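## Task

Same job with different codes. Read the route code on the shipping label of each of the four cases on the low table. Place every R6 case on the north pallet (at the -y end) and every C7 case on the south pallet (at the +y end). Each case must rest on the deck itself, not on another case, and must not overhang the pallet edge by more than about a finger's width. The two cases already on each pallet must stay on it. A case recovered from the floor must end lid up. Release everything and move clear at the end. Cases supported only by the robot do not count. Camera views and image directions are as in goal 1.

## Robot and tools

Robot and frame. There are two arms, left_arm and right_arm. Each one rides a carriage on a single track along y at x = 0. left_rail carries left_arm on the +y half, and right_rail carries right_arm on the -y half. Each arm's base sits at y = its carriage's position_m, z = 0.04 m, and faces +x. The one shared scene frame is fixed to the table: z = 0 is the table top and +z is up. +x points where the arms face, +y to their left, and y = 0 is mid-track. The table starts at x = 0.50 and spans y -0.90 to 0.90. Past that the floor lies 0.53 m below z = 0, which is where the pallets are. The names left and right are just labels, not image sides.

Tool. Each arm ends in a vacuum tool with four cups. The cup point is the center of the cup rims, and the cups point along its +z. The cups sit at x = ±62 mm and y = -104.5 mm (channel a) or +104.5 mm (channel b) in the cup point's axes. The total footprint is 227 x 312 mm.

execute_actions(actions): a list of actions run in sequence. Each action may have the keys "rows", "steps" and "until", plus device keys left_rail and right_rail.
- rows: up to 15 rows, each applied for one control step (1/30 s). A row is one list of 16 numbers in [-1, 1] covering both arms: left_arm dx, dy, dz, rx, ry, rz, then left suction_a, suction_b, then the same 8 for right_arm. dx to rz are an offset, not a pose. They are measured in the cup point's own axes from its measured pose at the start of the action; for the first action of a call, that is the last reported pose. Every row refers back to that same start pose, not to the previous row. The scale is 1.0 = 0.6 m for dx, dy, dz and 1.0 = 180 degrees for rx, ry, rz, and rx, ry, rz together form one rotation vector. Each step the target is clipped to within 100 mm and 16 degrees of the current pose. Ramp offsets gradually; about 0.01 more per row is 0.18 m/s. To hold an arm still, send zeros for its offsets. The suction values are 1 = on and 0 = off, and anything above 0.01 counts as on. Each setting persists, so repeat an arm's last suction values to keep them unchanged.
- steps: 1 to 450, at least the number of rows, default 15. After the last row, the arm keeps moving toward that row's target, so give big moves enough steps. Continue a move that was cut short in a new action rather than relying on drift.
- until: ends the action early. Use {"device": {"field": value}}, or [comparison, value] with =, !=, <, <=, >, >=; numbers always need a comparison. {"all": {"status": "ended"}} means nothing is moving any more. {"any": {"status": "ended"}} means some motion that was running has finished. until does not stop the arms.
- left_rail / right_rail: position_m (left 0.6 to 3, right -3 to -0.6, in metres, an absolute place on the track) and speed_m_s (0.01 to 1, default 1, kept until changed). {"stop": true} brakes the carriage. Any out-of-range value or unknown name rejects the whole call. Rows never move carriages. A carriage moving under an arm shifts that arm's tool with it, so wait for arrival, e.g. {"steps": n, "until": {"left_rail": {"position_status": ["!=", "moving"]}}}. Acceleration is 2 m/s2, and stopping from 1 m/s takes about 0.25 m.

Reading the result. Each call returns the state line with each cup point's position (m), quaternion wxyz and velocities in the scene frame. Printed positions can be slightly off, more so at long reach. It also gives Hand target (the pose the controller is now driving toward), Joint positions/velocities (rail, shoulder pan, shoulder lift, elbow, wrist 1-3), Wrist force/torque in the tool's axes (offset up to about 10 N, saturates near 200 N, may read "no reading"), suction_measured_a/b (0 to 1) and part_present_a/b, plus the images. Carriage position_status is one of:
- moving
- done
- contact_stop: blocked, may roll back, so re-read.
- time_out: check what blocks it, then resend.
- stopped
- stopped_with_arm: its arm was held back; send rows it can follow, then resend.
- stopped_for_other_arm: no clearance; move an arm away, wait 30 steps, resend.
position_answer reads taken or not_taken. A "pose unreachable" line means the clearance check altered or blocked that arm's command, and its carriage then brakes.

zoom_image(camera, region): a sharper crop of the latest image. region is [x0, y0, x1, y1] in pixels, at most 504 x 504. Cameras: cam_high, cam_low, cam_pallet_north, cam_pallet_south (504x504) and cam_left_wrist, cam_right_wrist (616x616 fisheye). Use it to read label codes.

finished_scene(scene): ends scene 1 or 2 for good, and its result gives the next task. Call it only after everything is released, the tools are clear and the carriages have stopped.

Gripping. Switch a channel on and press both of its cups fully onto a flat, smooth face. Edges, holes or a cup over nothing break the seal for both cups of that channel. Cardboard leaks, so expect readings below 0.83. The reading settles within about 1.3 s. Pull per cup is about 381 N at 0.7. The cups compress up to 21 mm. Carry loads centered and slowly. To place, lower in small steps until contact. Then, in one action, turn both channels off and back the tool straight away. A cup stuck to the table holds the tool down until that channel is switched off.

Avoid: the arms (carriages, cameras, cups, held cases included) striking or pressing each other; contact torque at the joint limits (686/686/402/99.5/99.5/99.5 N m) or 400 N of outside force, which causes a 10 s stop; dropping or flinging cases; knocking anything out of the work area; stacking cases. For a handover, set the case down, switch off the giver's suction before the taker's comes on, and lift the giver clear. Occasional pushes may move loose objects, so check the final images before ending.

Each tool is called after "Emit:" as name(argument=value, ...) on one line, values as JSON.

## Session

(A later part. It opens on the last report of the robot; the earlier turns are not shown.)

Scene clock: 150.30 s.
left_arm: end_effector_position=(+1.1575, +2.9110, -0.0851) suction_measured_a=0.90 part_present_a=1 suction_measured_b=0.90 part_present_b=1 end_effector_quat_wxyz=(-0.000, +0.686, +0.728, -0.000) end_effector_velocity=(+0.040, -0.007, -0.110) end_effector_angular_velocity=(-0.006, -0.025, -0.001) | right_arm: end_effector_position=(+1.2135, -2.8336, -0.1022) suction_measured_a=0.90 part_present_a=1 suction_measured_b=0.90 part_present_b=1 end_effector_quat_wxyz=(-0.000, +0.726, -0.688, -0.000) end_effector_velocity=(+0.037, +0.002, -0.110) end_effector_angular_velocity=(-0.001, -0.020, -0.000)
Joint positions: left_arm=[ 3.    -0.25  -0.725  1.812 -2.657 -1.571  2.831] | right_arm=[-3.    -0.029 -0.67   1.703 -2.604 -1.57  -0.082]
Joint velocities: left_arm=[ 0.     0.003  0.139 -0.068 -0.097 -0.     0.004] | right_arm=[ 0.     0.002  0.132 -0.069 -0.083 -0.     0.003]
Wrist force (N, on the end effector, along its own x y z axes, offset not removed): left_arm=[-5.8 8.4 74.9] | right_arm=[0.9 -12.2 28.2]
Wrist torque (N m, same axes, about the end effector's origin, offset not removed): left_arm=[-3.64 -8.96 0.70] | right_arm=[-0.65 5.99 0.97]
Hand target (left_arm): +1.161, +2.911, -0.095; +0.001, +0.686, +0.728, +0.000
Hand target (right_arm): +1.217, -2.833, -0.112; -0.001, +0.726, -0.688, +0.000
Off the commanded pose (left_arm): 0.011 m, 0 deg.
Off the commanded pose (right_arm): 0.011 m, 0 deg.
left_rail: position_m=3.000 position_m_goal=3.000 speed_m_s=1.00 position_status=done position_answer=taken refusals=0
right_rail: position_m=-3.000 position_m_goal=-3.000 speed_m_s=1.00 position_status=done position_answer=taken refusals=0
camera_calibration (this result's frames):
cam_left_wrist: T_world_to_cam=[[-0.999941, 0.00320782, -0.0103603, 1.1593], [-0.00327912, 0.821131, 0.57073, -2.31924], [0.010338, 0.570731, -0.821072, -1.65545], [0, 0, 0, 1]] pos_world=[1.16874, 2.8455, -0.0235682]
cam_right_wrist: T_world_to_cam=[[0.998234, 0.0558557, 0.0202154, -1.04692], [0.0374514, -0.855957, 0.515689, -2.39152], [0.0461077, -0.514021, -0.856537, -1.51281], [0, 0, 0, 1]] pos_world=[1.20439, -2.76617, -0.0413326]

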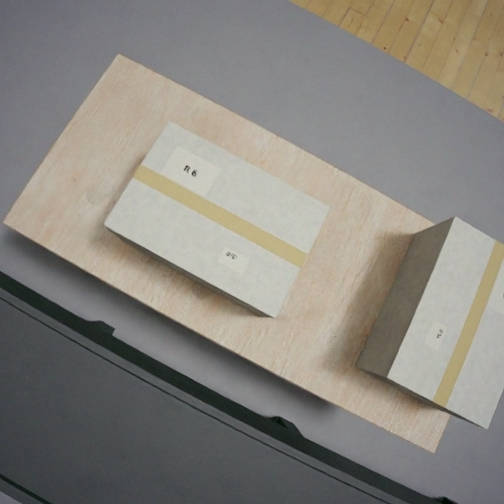

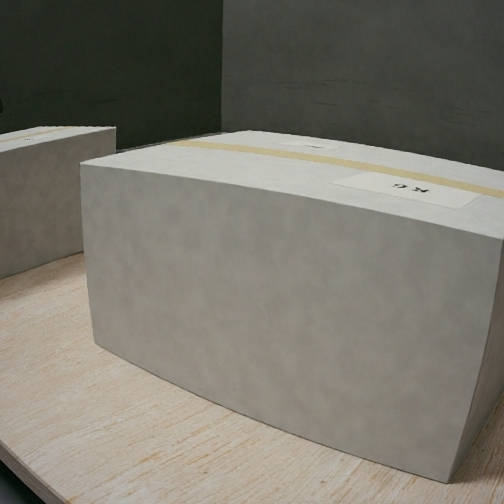

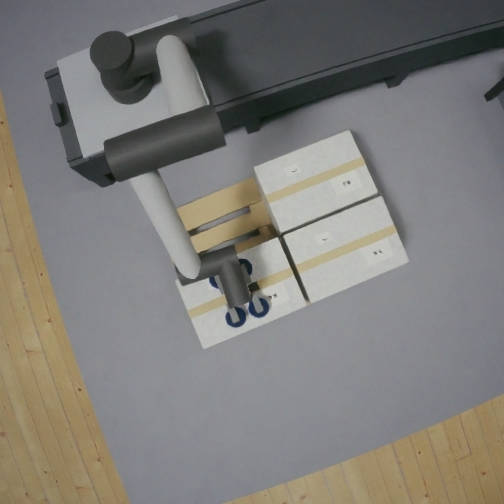

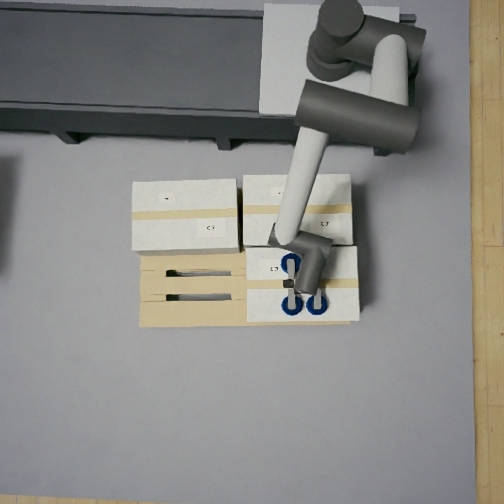

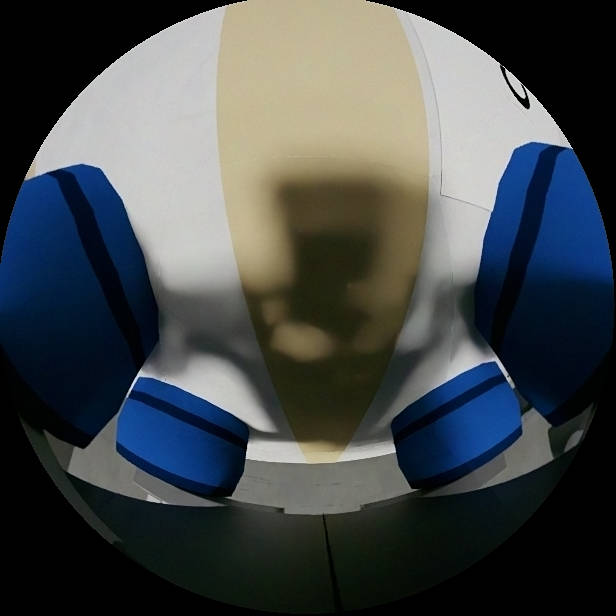

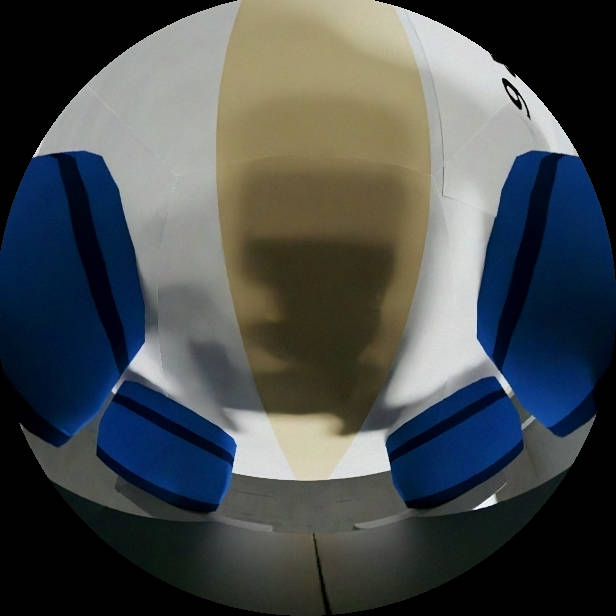

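Emit:
execute_actions(actions=[])

Emit:
zoom_image(camera="cam_pallet_north", region=[160, 180, 360, 380])

Emit:
zoom_image(camera="cam_pallet_south", region=[200, 160, 400, 360])

Scene clock: 152.63 s.
left_arm: end_effector_position=(+1.1610, +2.9106, -0.0952) suction_measured_a=0.90 part_present_a=1 suction_measured_b=0.90 part_present_b=1 end_effector_quat_wxyz=(+0.001, +0.686, +0.728, +0.000) end_effector_velocity=(+0.000, -0.000, +0.000) end_effector_angular_velocity=(-0.000, -0.000, -0.000) | right_arm: end_effector_position=(+1.2171, -2.8332, -0.1122) suction_measured_a=0.90 part_present_a=1 suction_measured_b=0.90 part_present_b=1 end_effector_quat_wxyz=(-0.001, +0.726, -0.688, +0.000) end_effector_velocity=(-0.000, +0.000, -0.000) end_effector_angular_velocity=(+0.000, +0.000, +0.000)
Joint positions: left_arm=[ 3.    -0.25  -0.713  1.806 -2.665 -1.571  2.832] | right_arm=[-3.    -0.028 -0.658  1.696 -2.611 -1.57  -0.081]
Joint velocities: left_arm=[ 0. -0. -0.  0. -0. -0.  0.] | right_arm=[ 0.  0.  0.  0.  0.  0. -0.]
Wrist force (N, on the end effector, along its own x y z axes, offset not removed): left_arm=[0.8 -8.0 54.1] | right_arm=[-1.2 -4.2 10.9]
Wrist torque (N m, same axes, about the end effector's origin, offset not removed): left_arm=[-2.08 -6.78 0.04] | right_arm=[-1.42 4.95 0.64]
Hand target (left_arm): +1.161, +2.911, -0.095; +0.001, +0.686, +0.728, +0.000
Hand target (right_arm): +1.217, -2.833, -0.112; -0.001, +0.726, -0.688, +0.000
Off the commanded pose (left_arm): 0.001 m, 0 deg.
Off the commanded pose (right_arm): 0.001 m, 0 deg.
left_rail: position_m=3.000 position_m_goal=3.000 speed_m_s=1.00 position_status=done position_answer=taken refusals=0
right_rail: position_m=-3.000 position_m_goal=-3.000 speed_m_s=1.00 position_status=done position_answer=taken refusals=0
camera_calibration (this result's frames):
cam_left_wrist: T_world_to_cam=[[-0.999923, 0.00315073, -0.0120324, 1.16273], [-0.00427691, 0.8213, 0.570481, -2.31246], [0.0116797, 0.570488, -0.821223, -1.66437], [0, 0, 0, 1]] pos_world=[1.17219, 2.84507, -0.0336133]
cam_right_wrist: T_world_to_cam=[[0.998206, 0.0557616, 0.0218223, -1.05032], [0.0365458, -0.856018, 0.515652, -2.38524], [0.0474338, -0.513929, -0.85652, -1.5226], [0, 0, 0, 1]] pos_world=[1.20783, -2.76575, -0.051265]

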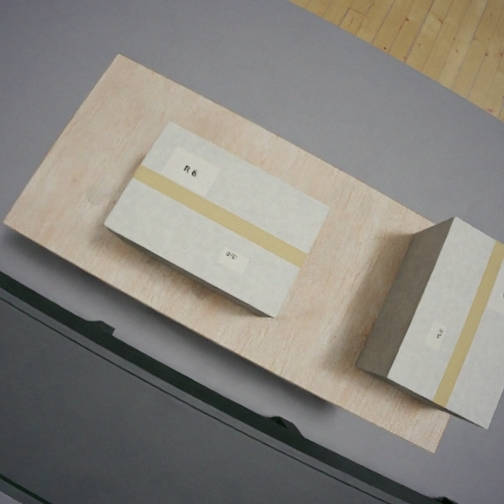

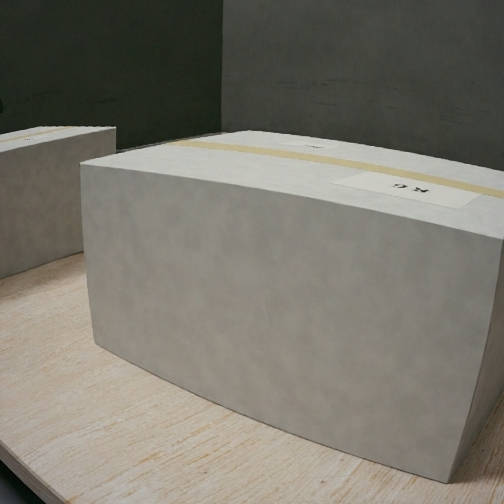

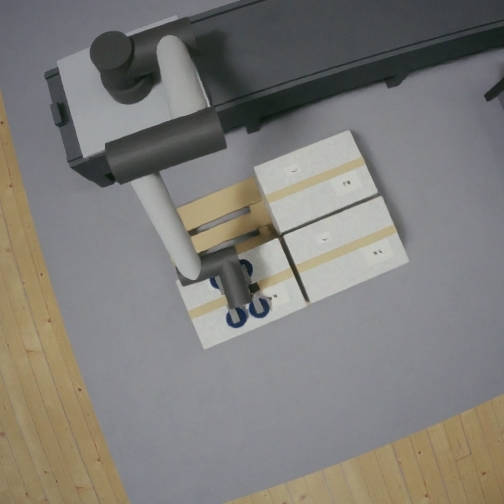

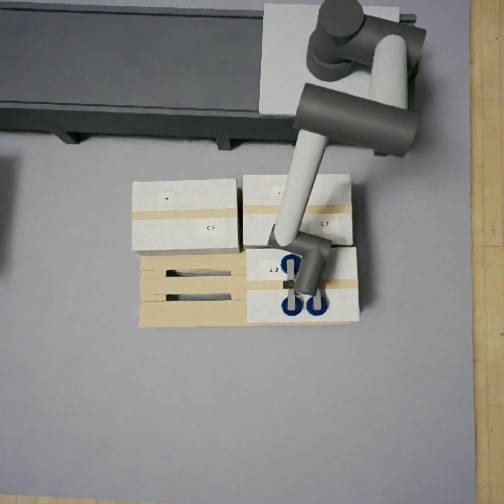

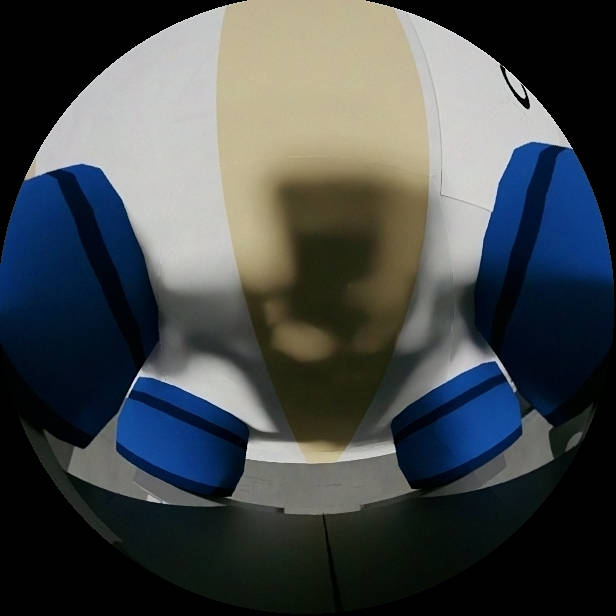

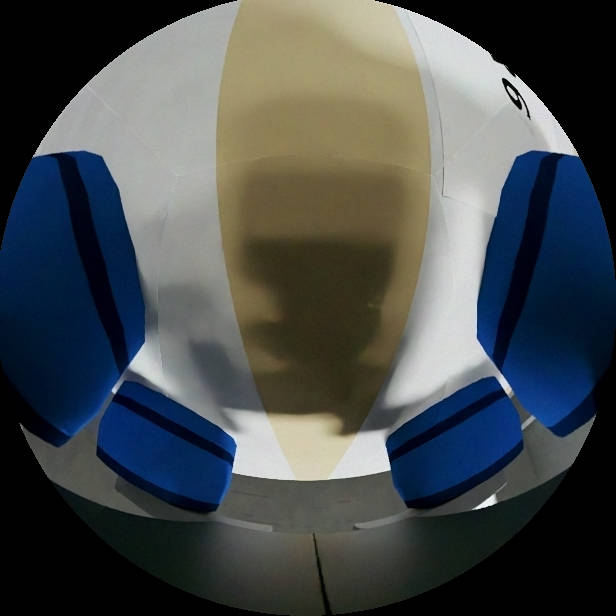

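Region (160, 180, 360, 380) of cam_pallet_north's 504x504 image, scaled by 2.520, with more detail than that image has.

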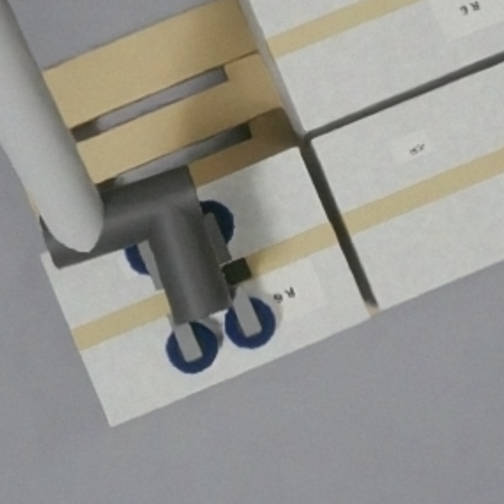

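Region (200, 160, 400, 360) of cam_pallet_south's 504x504 image, scaled by 2.520, with more detail than that image has.

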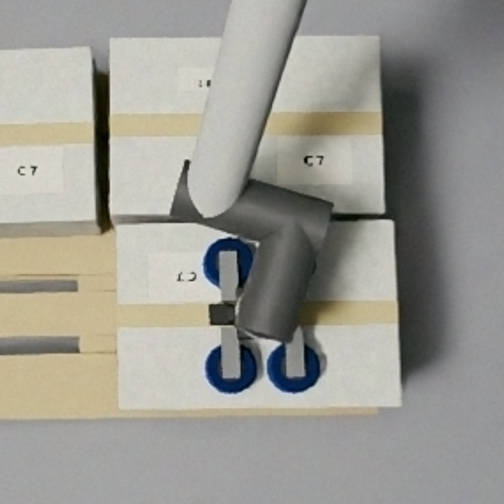

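Emit:
execute_actions(actions=[{"rows": [[0,0,0.006,0,0,0,1,1, 0,0,0.005,0,0,0,1,1],[0,0,0.0145,0,0,0,1,1, 0,0,0.011,0,0,0,1,1]], "steps": 6}])

Scene clock: 155.73 s.
left_arm: end_effector_position=(+1.1607, +2.9107, -0.1020) suction_measured_a=0.90 part_present_a=1 suction_measured_b=0.90 part_present_b=1 end_effector_quat_wxyz=(+0.000, +0.686, +0.728, -0.000) end_effector_velocity=(+0.001, -0.000, -0.023) end_effector_angular_velocity=(-0.000, -0.002, +0.000) | right_arm: end_effector_position=(+1.2168, -2.8332, -0.1174) suction_measured_a=0.90 part_present_a=1 suction_measured_b=0.90 part_present_b=1 end_effector_quat_wxyz=(-0.001, +0.726, -0.688, +0.000) end_effector_velocity=(+0.001, -0.000, -0.017) end_effector_angular_velocity=(-0.000, -0.002, +0.000)
Joint positions: left_arm=[ 3.    -0.25  -0.706  1.805 -2.671 -1.571  2.832] | right_arm=[-3.    -0.028 -0.653  1.696 -2.615 -1.57  -0.081]
Joint velocities: left_arm=[ 0.     0.     0.025 -0.004 -0.023 -0.     0.   ] | right_arm=[ 0.     0.     0.018 -0.004 -0.016 -0.    -0.   ]
Wrist force (N, on the end effector, along its own x y z axes, offset not removed): left_arm=[2.1 -11.3 64.9] | right_arm=[-1.1 -2.3 13.9]
Wrist torque (N m, same axes, about the end effector's origin, offset not removed): left_arm=[-1.98 -6.13 -0.14] | right_arm=[-1.51 4.71 0.56]
Hand target (left_arm): +1.161, +2.911, -0.104; +0.001, +0.686, +0.728, +0.000
Hand target (right_arm): +1.217, -2.833, -0.119; -0.001, +0.726, -0.688, +0.000
Off the commanded pose (left_arm): 0.002 m, 0 deg.
Off the commanded pose (right_arm): 0.001 m, 0 deg.
left_rail: position_m=3.000 position_m_goal=3.000 speed_m_s=1.00 position_status=done position_answer=taken refusals=0
right_rail: position_m=-3.000 position_m_goal=-3.000 speed_m_s=1.00 position_status=done position_answer=taken refusals=0
camera_calibration (this result's frames):
cam_left_wrist: T_world_to_cam=[[-0.999928, 0.00316841, -0.011565, 1.16233], [-0.00399749, 0.821209, 0.570614, -2.30871], [0.0113052, 0.570619, -0.821137, -1.66995], [0, 0, 0, 1]] pos_world=[1.17189, 2.84515, -0.0404378]
cam_right_wrist: T_world_to_cam=[[0.998213, 0.0557597, 0.021468, -1.05002], [0.0367285, -0.856033, 0.515614, -2.3828], [0.0471279, -0.513905, -0.856552, -1.5266], [0, 0, 0, 1]] pos_world=[1.20761, -2.76574, -0.0564589]

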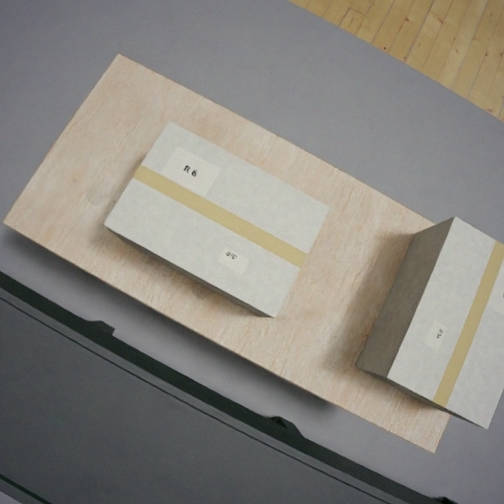

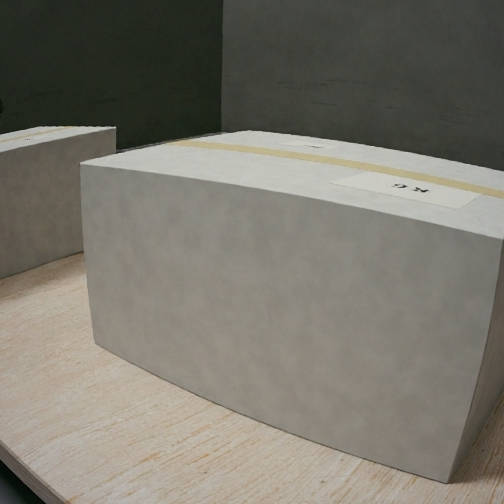

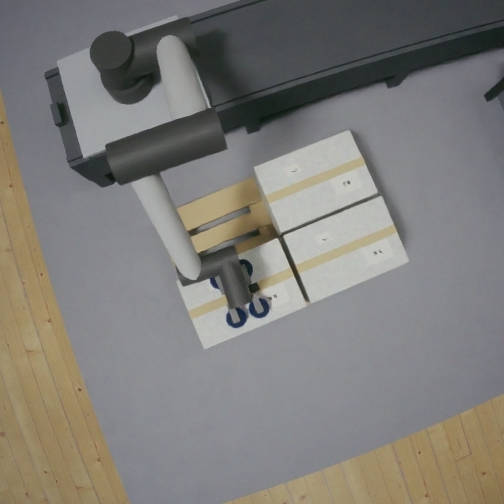

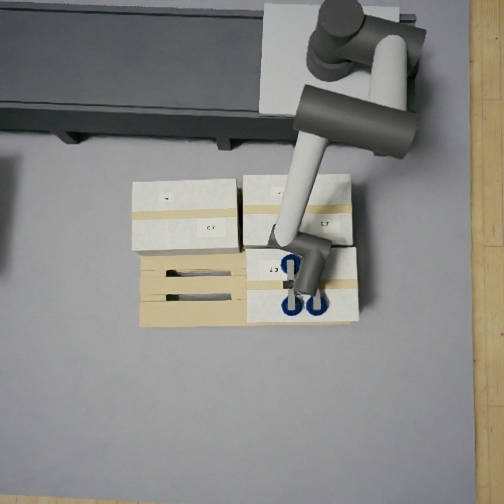

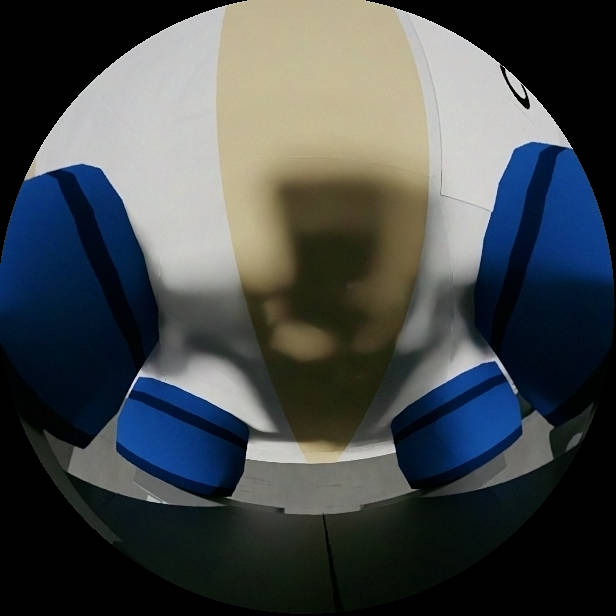

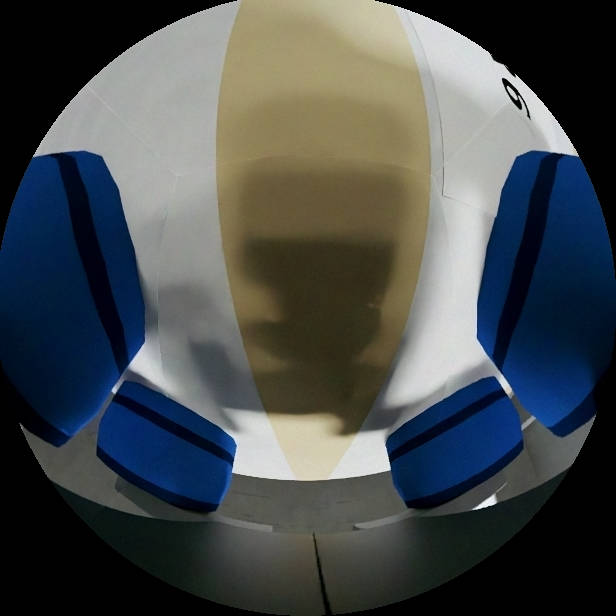

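Emit:
execute_actions(actions=[{"rows": [[0,0,0.0065,0,0,0,1,1, 0,0,0.0057,0,0,0,1,1]], "steps": 5}])

Scene clock: 157.53 s.
left_arm: end_effector_position=(+1.1608, +2.9106, -0.1053) suction_measured_a=0.90 part_present_a=1 suction_measured_b=0.90 part_present_b=1 end_effector_quat_wxyz=(+0.000, +0.686, +0.728, -0.000) end_effector_velocity=(-0.001, +0.000, -0.006) end_effector_angular_velocity=(+0.000, +0.001, +0.000) | right_arm: end_effector_position=(+1.2169, -2.8332, -0.1202) suction_measured_a=0.90 part_present_a=1 suction_measured_b=0.90 part_present_b=1 end_effector_quat_wxyz=(-0.001, +0.726, -0.688, +0.000) end_effector_velocity=(-0.001, +0.000, -0.006) end_effector_angular_velocity=(+0.000, +0.001, +0.000)
Joint positions: left_arm=[ 3.    -0.25  -0.702  1.804 -2.674 -1.571  2.832] | right_arm=[-3.    -0.028 -0.65   1.695 -2.617 -1.57  -0.081]
Joint velocities: left_arm=[ 0.    -0.     0.006 -0.    -0.005  0.    -0.   ] | right_arm=[ 0.     0.     0.006  0.    -0.005 -0.    -0.   ]
Wrist force (N, on the end effector, along its own x y z axes, offset not removed): left_arm=[2.3 -8.1 55.9] | right_arm=[0.1 -2.0 14.4]
Wrist torque (N m, same axes, about the end effector's origin, offset not removed): left_arm=[-1.65 -6.73 -0.15] | right_arm=[-1.56 4.77 0.41]
Hand target (left_arm): +1.161, +2.911, -0.106; +0.000, +0.686, +0.728, -0.000
Hand target (right_arm): +1.217, -2.833, -0.121; -0.001, +0.726, -0.688, +0.000
Off the commanded pose (left_arm): 0.001 m, 0 deg.
Off the commanded pose (right_arm): 0.001 m, 0 deg.
left_rail: position_m=3.000 position_m_goal=3.000 speed_m_s=1.00 position_status=done position_answer=taken refusals=0
right_rail: position_m=-3.000 position_m_goal=-3.000 speed_m_s=1.00 position_status=done position_answer=taken refusals=0
camera_calibration (this result's frames):
cam_left_wrist: T_world_to_cam=[[-0.999927, 0.0031673, -0.0116568, 1.16239], [-0.00405004, 0.821248, 0.570558, -2.30682], [0.0113802, 0.570563, -0.821175, -1.67261], [0, 0, 0, 1]] pos_world=[1.17199, 2.84512, -0.0437818]
cam_right_wrist: T_world_to_cam=[[0.998213, 0.05576, 0.0215005, -1.05], [0.036712, -0.856033, 0.515616, -2.3813], [0.0471559, -0.513906, -0.85655, -1.52911], [0, 0, 0, 1]] pos_world=[1.20765, -2.76574, -0.0593457]

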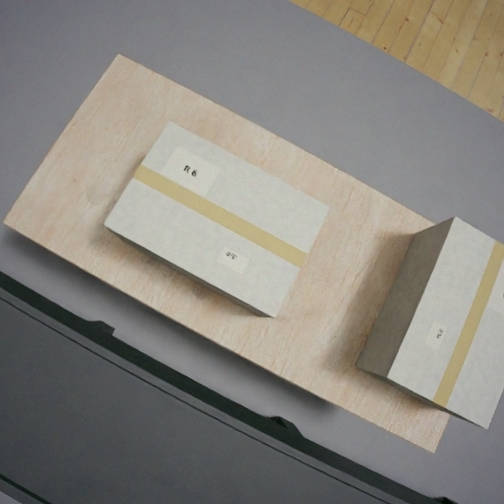

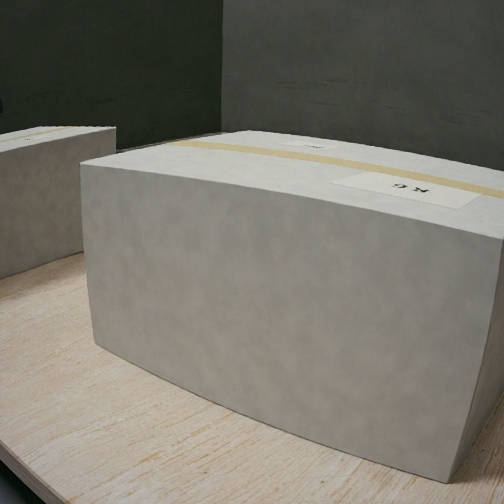

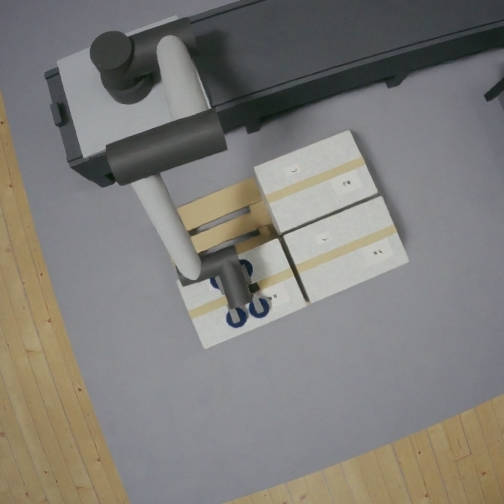

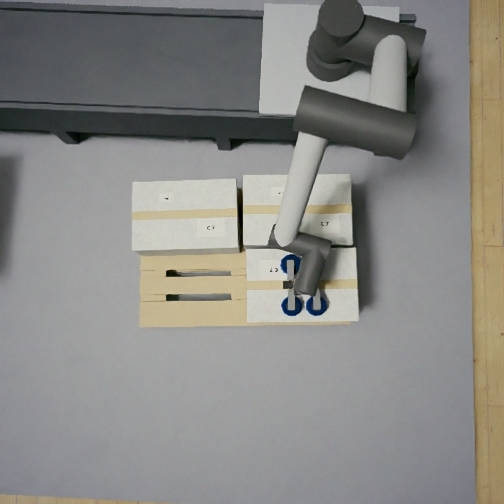

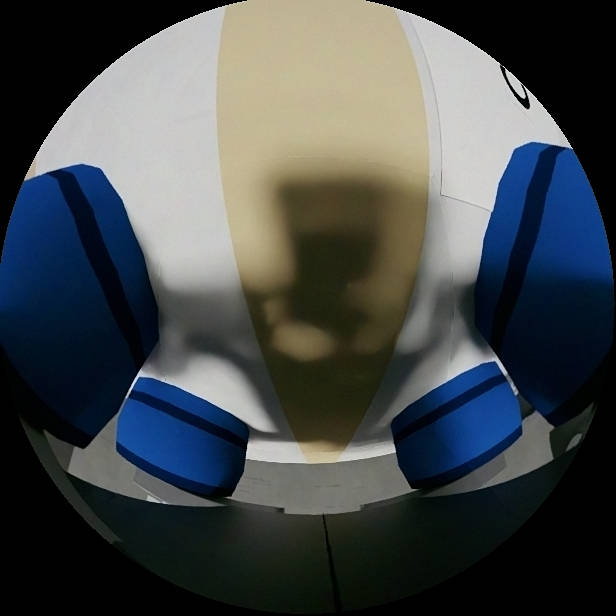

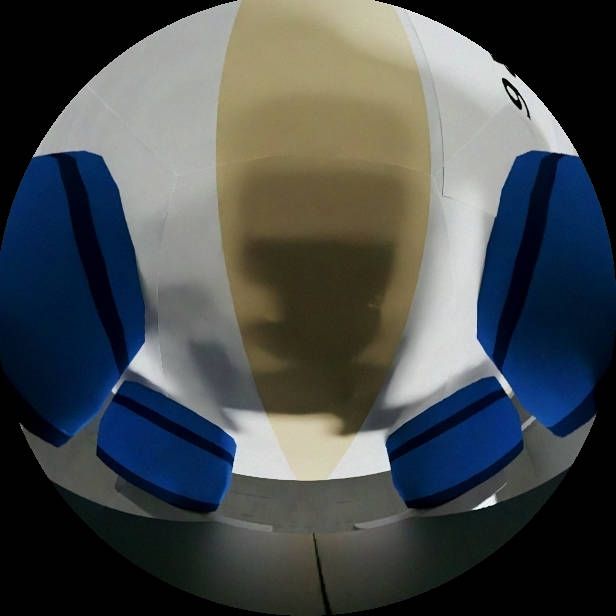

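Emit:
execute_actions(actions=[{"rows": [[0,0,0.0038,0,0,0,1,1, 0,0,0.0037,0,0,0,1,1]], "steps": 5}])

Scene clock: 159.03 s.
left_arm: end_effector_position=(+1.1606, +2.9107, -0.1072) suction_measured_a=0.90 part_present_a=1 suction_measured_b=0.90 part_present_b=1 end_effector_quat_wxyz=(+0.000, +0.686, +0.728, -0.000) end_effector_velocity=(+0.000, -0.000, -0.005) end_effector_angular_velocity=(-0.000, -0.000, -0.000) | right_arm: end_effector_position=(+1.2168, -2.8332, -0.1220) suction_measured_a=0.90 part_present_a=1 suction_measured_b=0.90 part_present_b=1 end_effector_quat_wxyz=(-0.001, +0.726, -0.688, +0.000) end_effector_velocity=(+0.000, -0.000, -0.005) end_effector_angular_velocity=(-0.000, -0.000, -0.000)
Joint positions: left_arm=[ 3.    -0.25  -0.7    1.804 -2.675 -1.571  2.832] | right_arm=[-3.    -0.028 -0.648  1.695 -2.619 -1.57  -0.081]
Joint velocities: left_arm=[ 0.     0.     0.006 -0.001 -0.005 -0.     0.   ] | right_arm=[ 0.    -0.     0.005 -0.001 -0.004 -0.     0.   ]
Wrist force (N, on the end effector, along its own x y z axes, offset not removed): left_arm=[-0.2 -6.6 56.3] | right_arm=[-2.2 -5.8 10.8]
Wrist torque (N m, same axes, about the end effector's origin, offset not removed): left_arm=[-1.62 -6.34 -0.13] | right_arm=[-1.99 5.02 0.49]
Hand target (left_arm): +1.161, +2.911, -0.108; +0.000, +0.686, +0.728, -0.000
Hand target (right_arm): +1.217, -2.833, -0.122; -0.001, +0.726, -0.688, +0.000
Off the commanded pose (left_arm): 0.000 m, 0 deg.
Off the commanded pose (right_arm): 0.000 m, 0 deg.
left_rail: position_m=3.000 position_m_goal=3.000 speed_m_s=1.00 position_status=done position_answer=taken refusals=0
right_rail: position_m=-3.000 position_m_goal=-3.000 speed_m_s=1.00 position_status=done position_answer=taken refusals=0
camera_calibration (this result's frames):
cam_left_wrist: T_world_to_cam=[[-0.99993, 0.0031688, -0.011381, 1.16216], [-0.00389278, 0.821179, 0.570657, -2.30576], [0.0111542, 0.570661, -0.82111, -1.67425], [0, 0, 0, 1]] pos_world=[1.17178, 2.84518, -0.0457177]
cam_right_wrist: T_world_to_cam=[[0.998214, 0.0557599, 0.0214274, -1.04993], [0.0367497, -0.856034, 0.515612, -2.38042], [0.0470931, -0.513904, -0.856554, -1.53055], [0, 0, 0, 1]] pos_world=[1.20761, -2.76574, -0.0611264]

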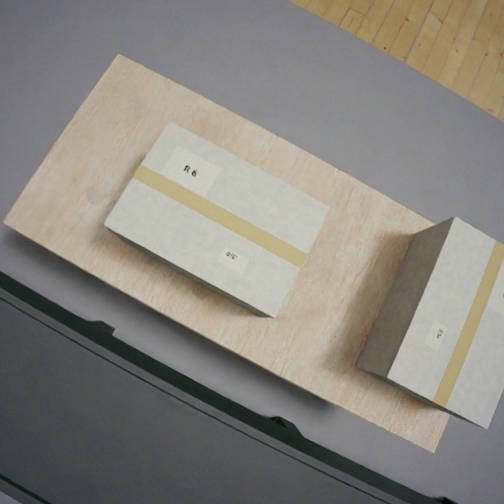

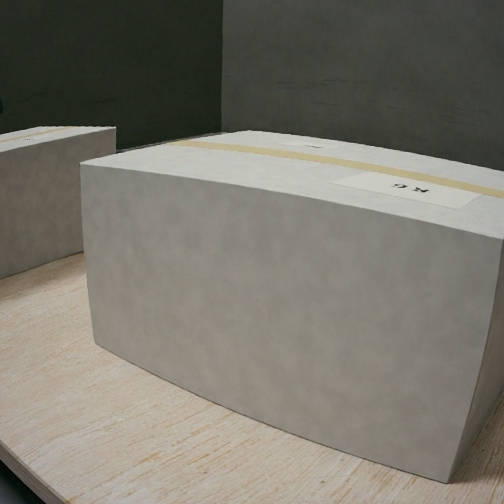

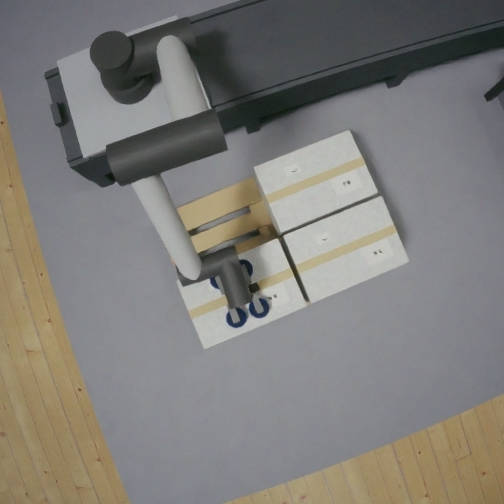

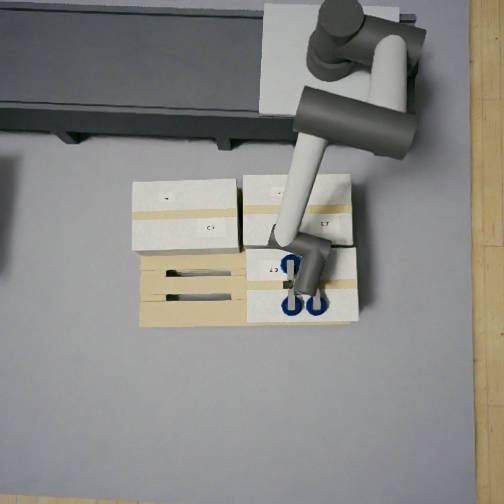

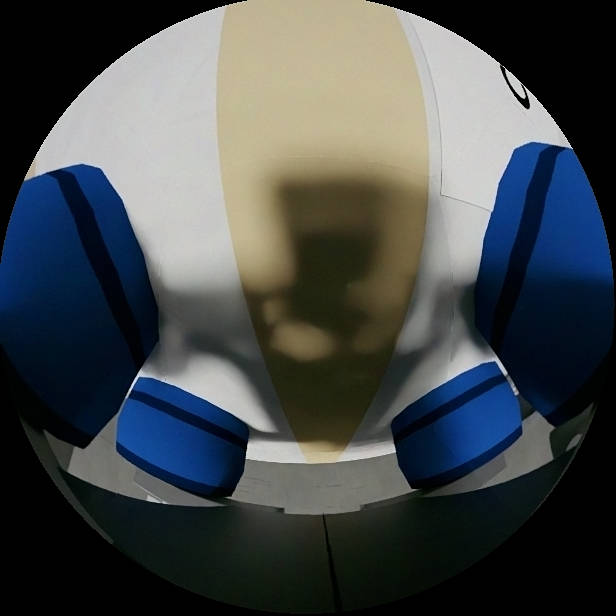

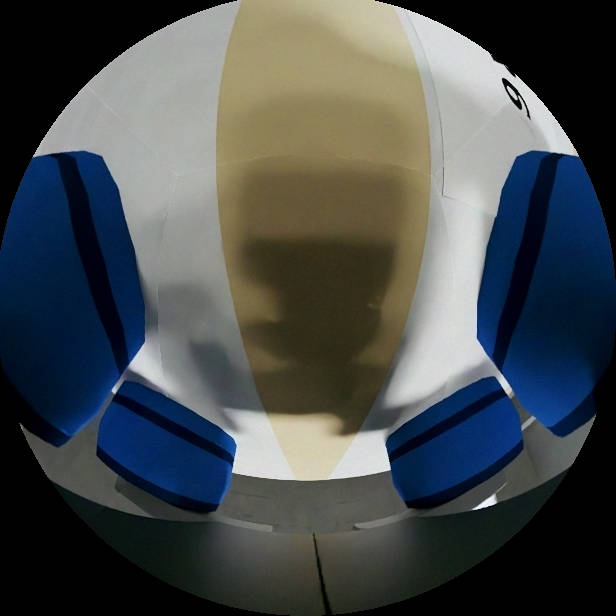

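Emit:
execute_actions(actions=[{"rows": [[0,0,0.0035,0,0,0,1,1, 0,0,0.0034,0,0,0,1,1]], "steps": 5}])

Scene clock: 160.97 s.
left_arm: end_effector_position=(+1.1606, +2.9107, -0.1089) suction_measured_a=0.90 part_present_a=1 suction_measured_b=0.90 part_present_b=1 end_effector_quat_wxyz=(+0.000, +0.686, +0.728, -0.000) end_effector_velocity=(-0.001, +0.000, -0.005) end_effector_angular_velocity=(+0.000, +0.001, +0.000) | right_arm: end_effector_position=(+1.2168, -2.8332, -0.1236) suction_measured_a=0.90 part_present_a=1 suction_measured_b=0.90 part_present_b=1 end_effector_quat_wxyz=(-0.001, +0.726, -0.688, +0.000) end_effector_velocity=(-0.000, +0.000, -0.005) end_effector_angular_velocity=(+0.000, +0.000, -0.000)
Joint positions: left_arm=[ 3.    -0.25  -0.698  1.804 -2.677 -1.571  2.832] | right_arm=[-3.    -0.028 -0.647  1.694 -2.62  -1.57  -0.081]
Joint velocities: left_arm=[ 0.    -0.     0.005  0.    -0.005 -0.    -0.   ] | right_arm=[ 0.    -0.     0.005 -0.001 -0.004 -0.     0.   ]
Wrist force (N, on the end effector, along its own x y z axes, offset not removed): left_arm=[-1.2 -6.9 58.1] | right_arm=[-1.6 -4.0 10.0]
Wrist torque (N m, same axes, about the end effector's origin, offset not removed): left_arm=[-1.81 -6.33 -0.20] | right_arm=[-1.72 4.98 0.44]
Hand target (left_arm): +1.161, +2.911, -0.109; +0.000, +0.686, +0.728, -0.000
Hand target (right_arm): +1.217, -2.833, -0.124; -0.001, +0.726, -0.688, +0.000
Off the commanded pose (left_arm): 0.000 m, 0 deg.
Off the commanded pose (right_arm): 0.000 m, 0 deg.
left_rail: position_m=3.000 position_m_goal=3.000 speed_m_s=1.00 position_status=done position_answer=taken refusals=0
right_rail: position_m=-3.000 position_m_goal=-3.000 speed_m_s=1.00 position_status=done position_answer=taken refusals=0
camera_calibration (this result's frames):
cam_left_wrist: T_world_to_cam=[[-0.99993, 0.00316798, -0.0114166, 1.16221], [-0.00391308, 0.821213, 0.570609, -2.30488], [0.0111831, 0.570613, -0.821143, -1.67546], [0, 0, 0, 1]] pos_world=[1.17185, 2.84516, -0.0473398]
cam_right_wrist: T_world_to_cam=[[0.998215, 0.0557599, 0.0213812, -1.04988], [0.0367736, -0.856034, 0.515609, -2.37962], [0.0470534, -0.513903, -0.856557, -1.53189], [0, 0, 0, 1]] pos_world=[1.20759, -2.76574, -0.0627513]

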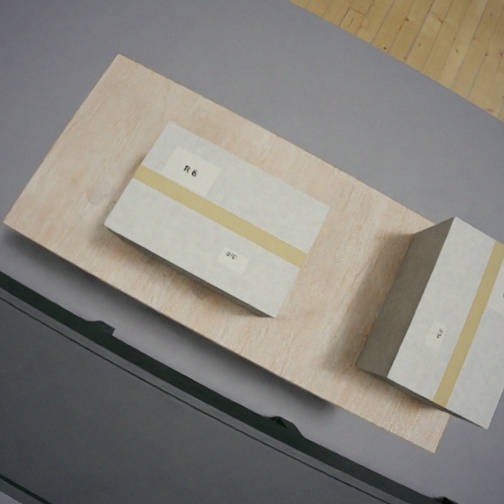

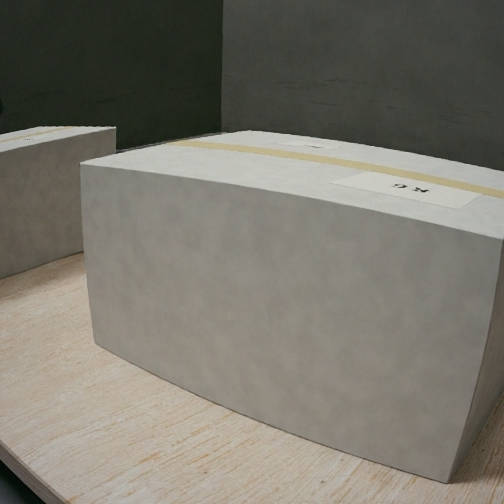

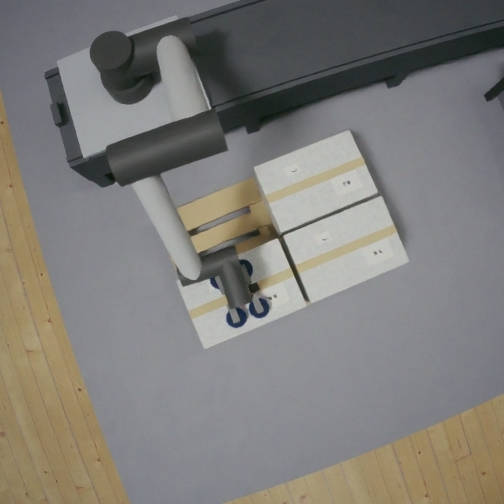

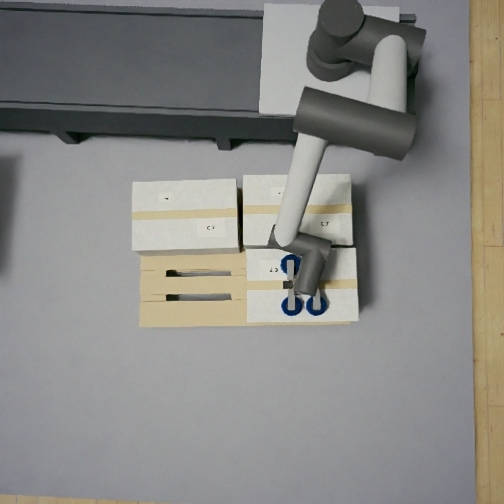

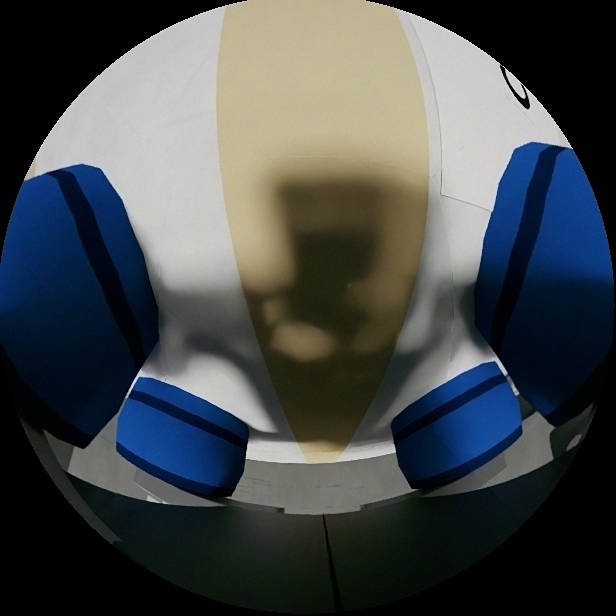

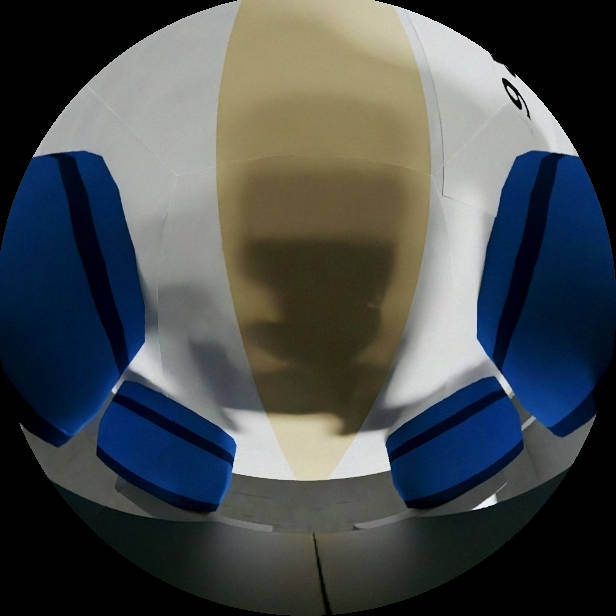

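Emit:
execute_actions(actions=[])

Scene clock: 178.13 s.
left_arm: end_effector_position=(+1.1606, +2.9107, -0.1093) suction_measured_a=0.90 part_present_a=1 suction_measured_b=0.90 part_present_b=1 end_effector_quat_wxyz=(+0.000, +0.686, +0.728, -0.000) end_effector_velocity=(+0.000, -0.000, +0.000) end_effector_angular_velocity=(+0.000, -0.000, -0.000) | right_arm: end_effector_position=(+1.2168, -2.8332, -0.1241) suction_measured_a=0.90 part_present_a=1 suction_measured_b=0.90 part_present_b=1 end_effector_quat_wxyz=(-0.001, +0.726, -0.688, +0.000) end_effector_velocity=(-0.000, +0.000, -0.000) end_effector_angular_velocity=(+0.000, +0.000, +0.000)
Joint positions: left_arm=[ 3.    -0.25  -0.698  1.804 -2.677 -1.571  2.832] | right_arm=[-3.    -0.028 -0.646  1.694 -2.62  -1.57  -0.081]
Joint velocities: left_arm=[ 0. -0. -0.  0. -0.  0.  0.] | right_arm=[ 0.  0.  0.  0.  0.  0. -0.]
Wrist force (N, on the end effector, along its own x y z axes, offset not removed): left_arm=[-2.3 -7.4 55.2] | right_arm=[-0.6 -3.4 12.7]
Wrist torque (N m, same axes, about the end effector's origin, offset not removed): left_arm=[-2.25 -6.37 0.00] | right_arm=[-1.35 5.03 0.58]
Hand target (left_arm): +1.161, +2.911, -0.109; +0.000, +0.686, +0.728, -0.000
Hand target (right_arm): +1.217, -2.833, -0.124; -0.001, +0.726, -0.688, +0.000
Off the commanded pose (left_arm): 0.000 m, 0 deg.
Off the commanded pose (right_arm): 0.000 m, 0 deg.
left_rail: position_m=3.000 position_m_goal=3.000 speed_m_s=1.00 position_status=done position_answer=taken refusals=0
right_rail: position_m=-3.000 position_m_goal=-3.000 speed_m_s=1.00 position_status=done position_answer=taken refusals=0
camera_calibration (this result's frames):
cam_left_wrist: T_world_to_cam=[[-0.99993, 0.0031687, -0.0113787, 1.16214], [-0.00389156, 0.821179, 0.570657, -2.30456], [0.0111522, 0.570662, -0.821109, -1.67597], [0, 0, 0, 1]] pos_world=[1.17178, 2.84518, -0.0478188]
cam_right_wrist: T_world_to_cam=[[0.998214, 0.0557595, 0.0214264, -1.04988], [0.03675, -0.856034, 0.515612, -2.37937], [0.047092, -0.513904, -0.856554, -1.5323], [0, 0, 0, 1]] pos_world=[1.20761, -2.76574, -0.0631667]

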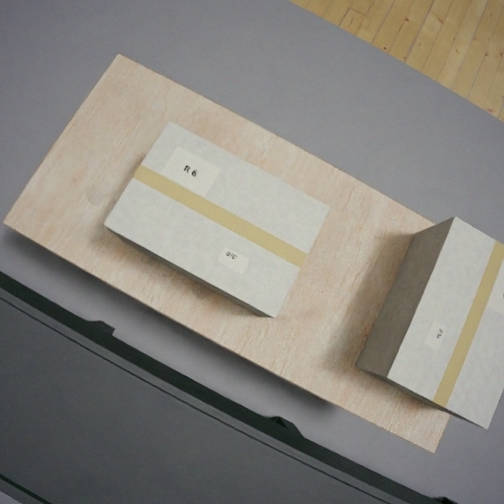

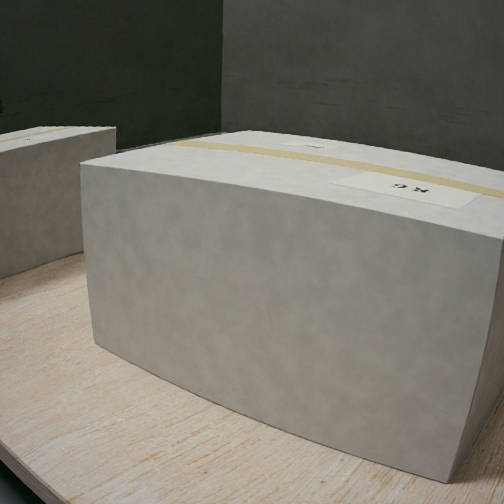

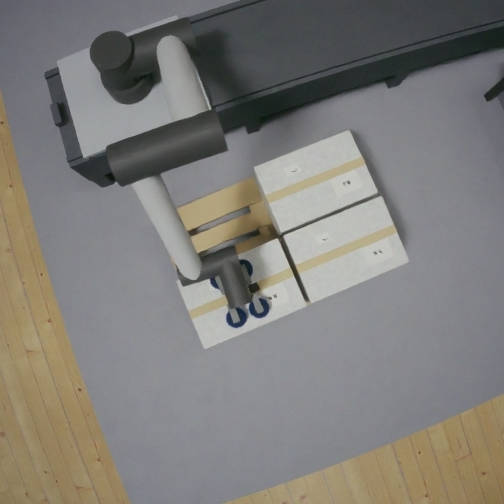

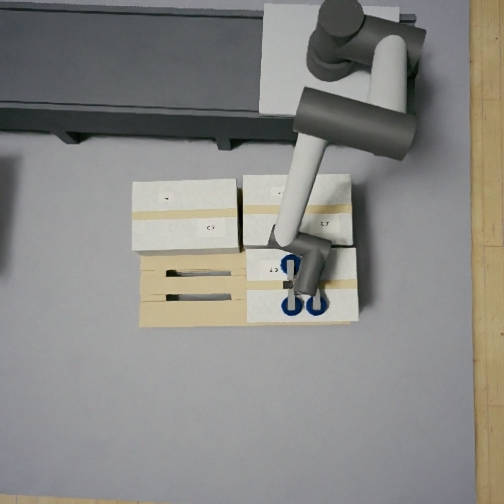

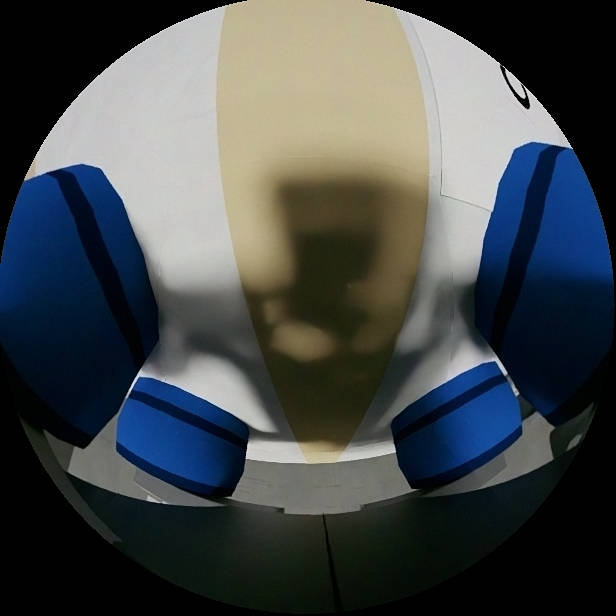

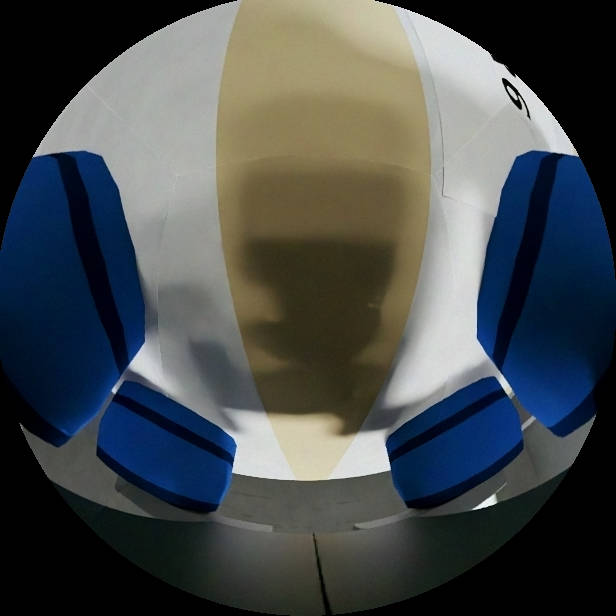

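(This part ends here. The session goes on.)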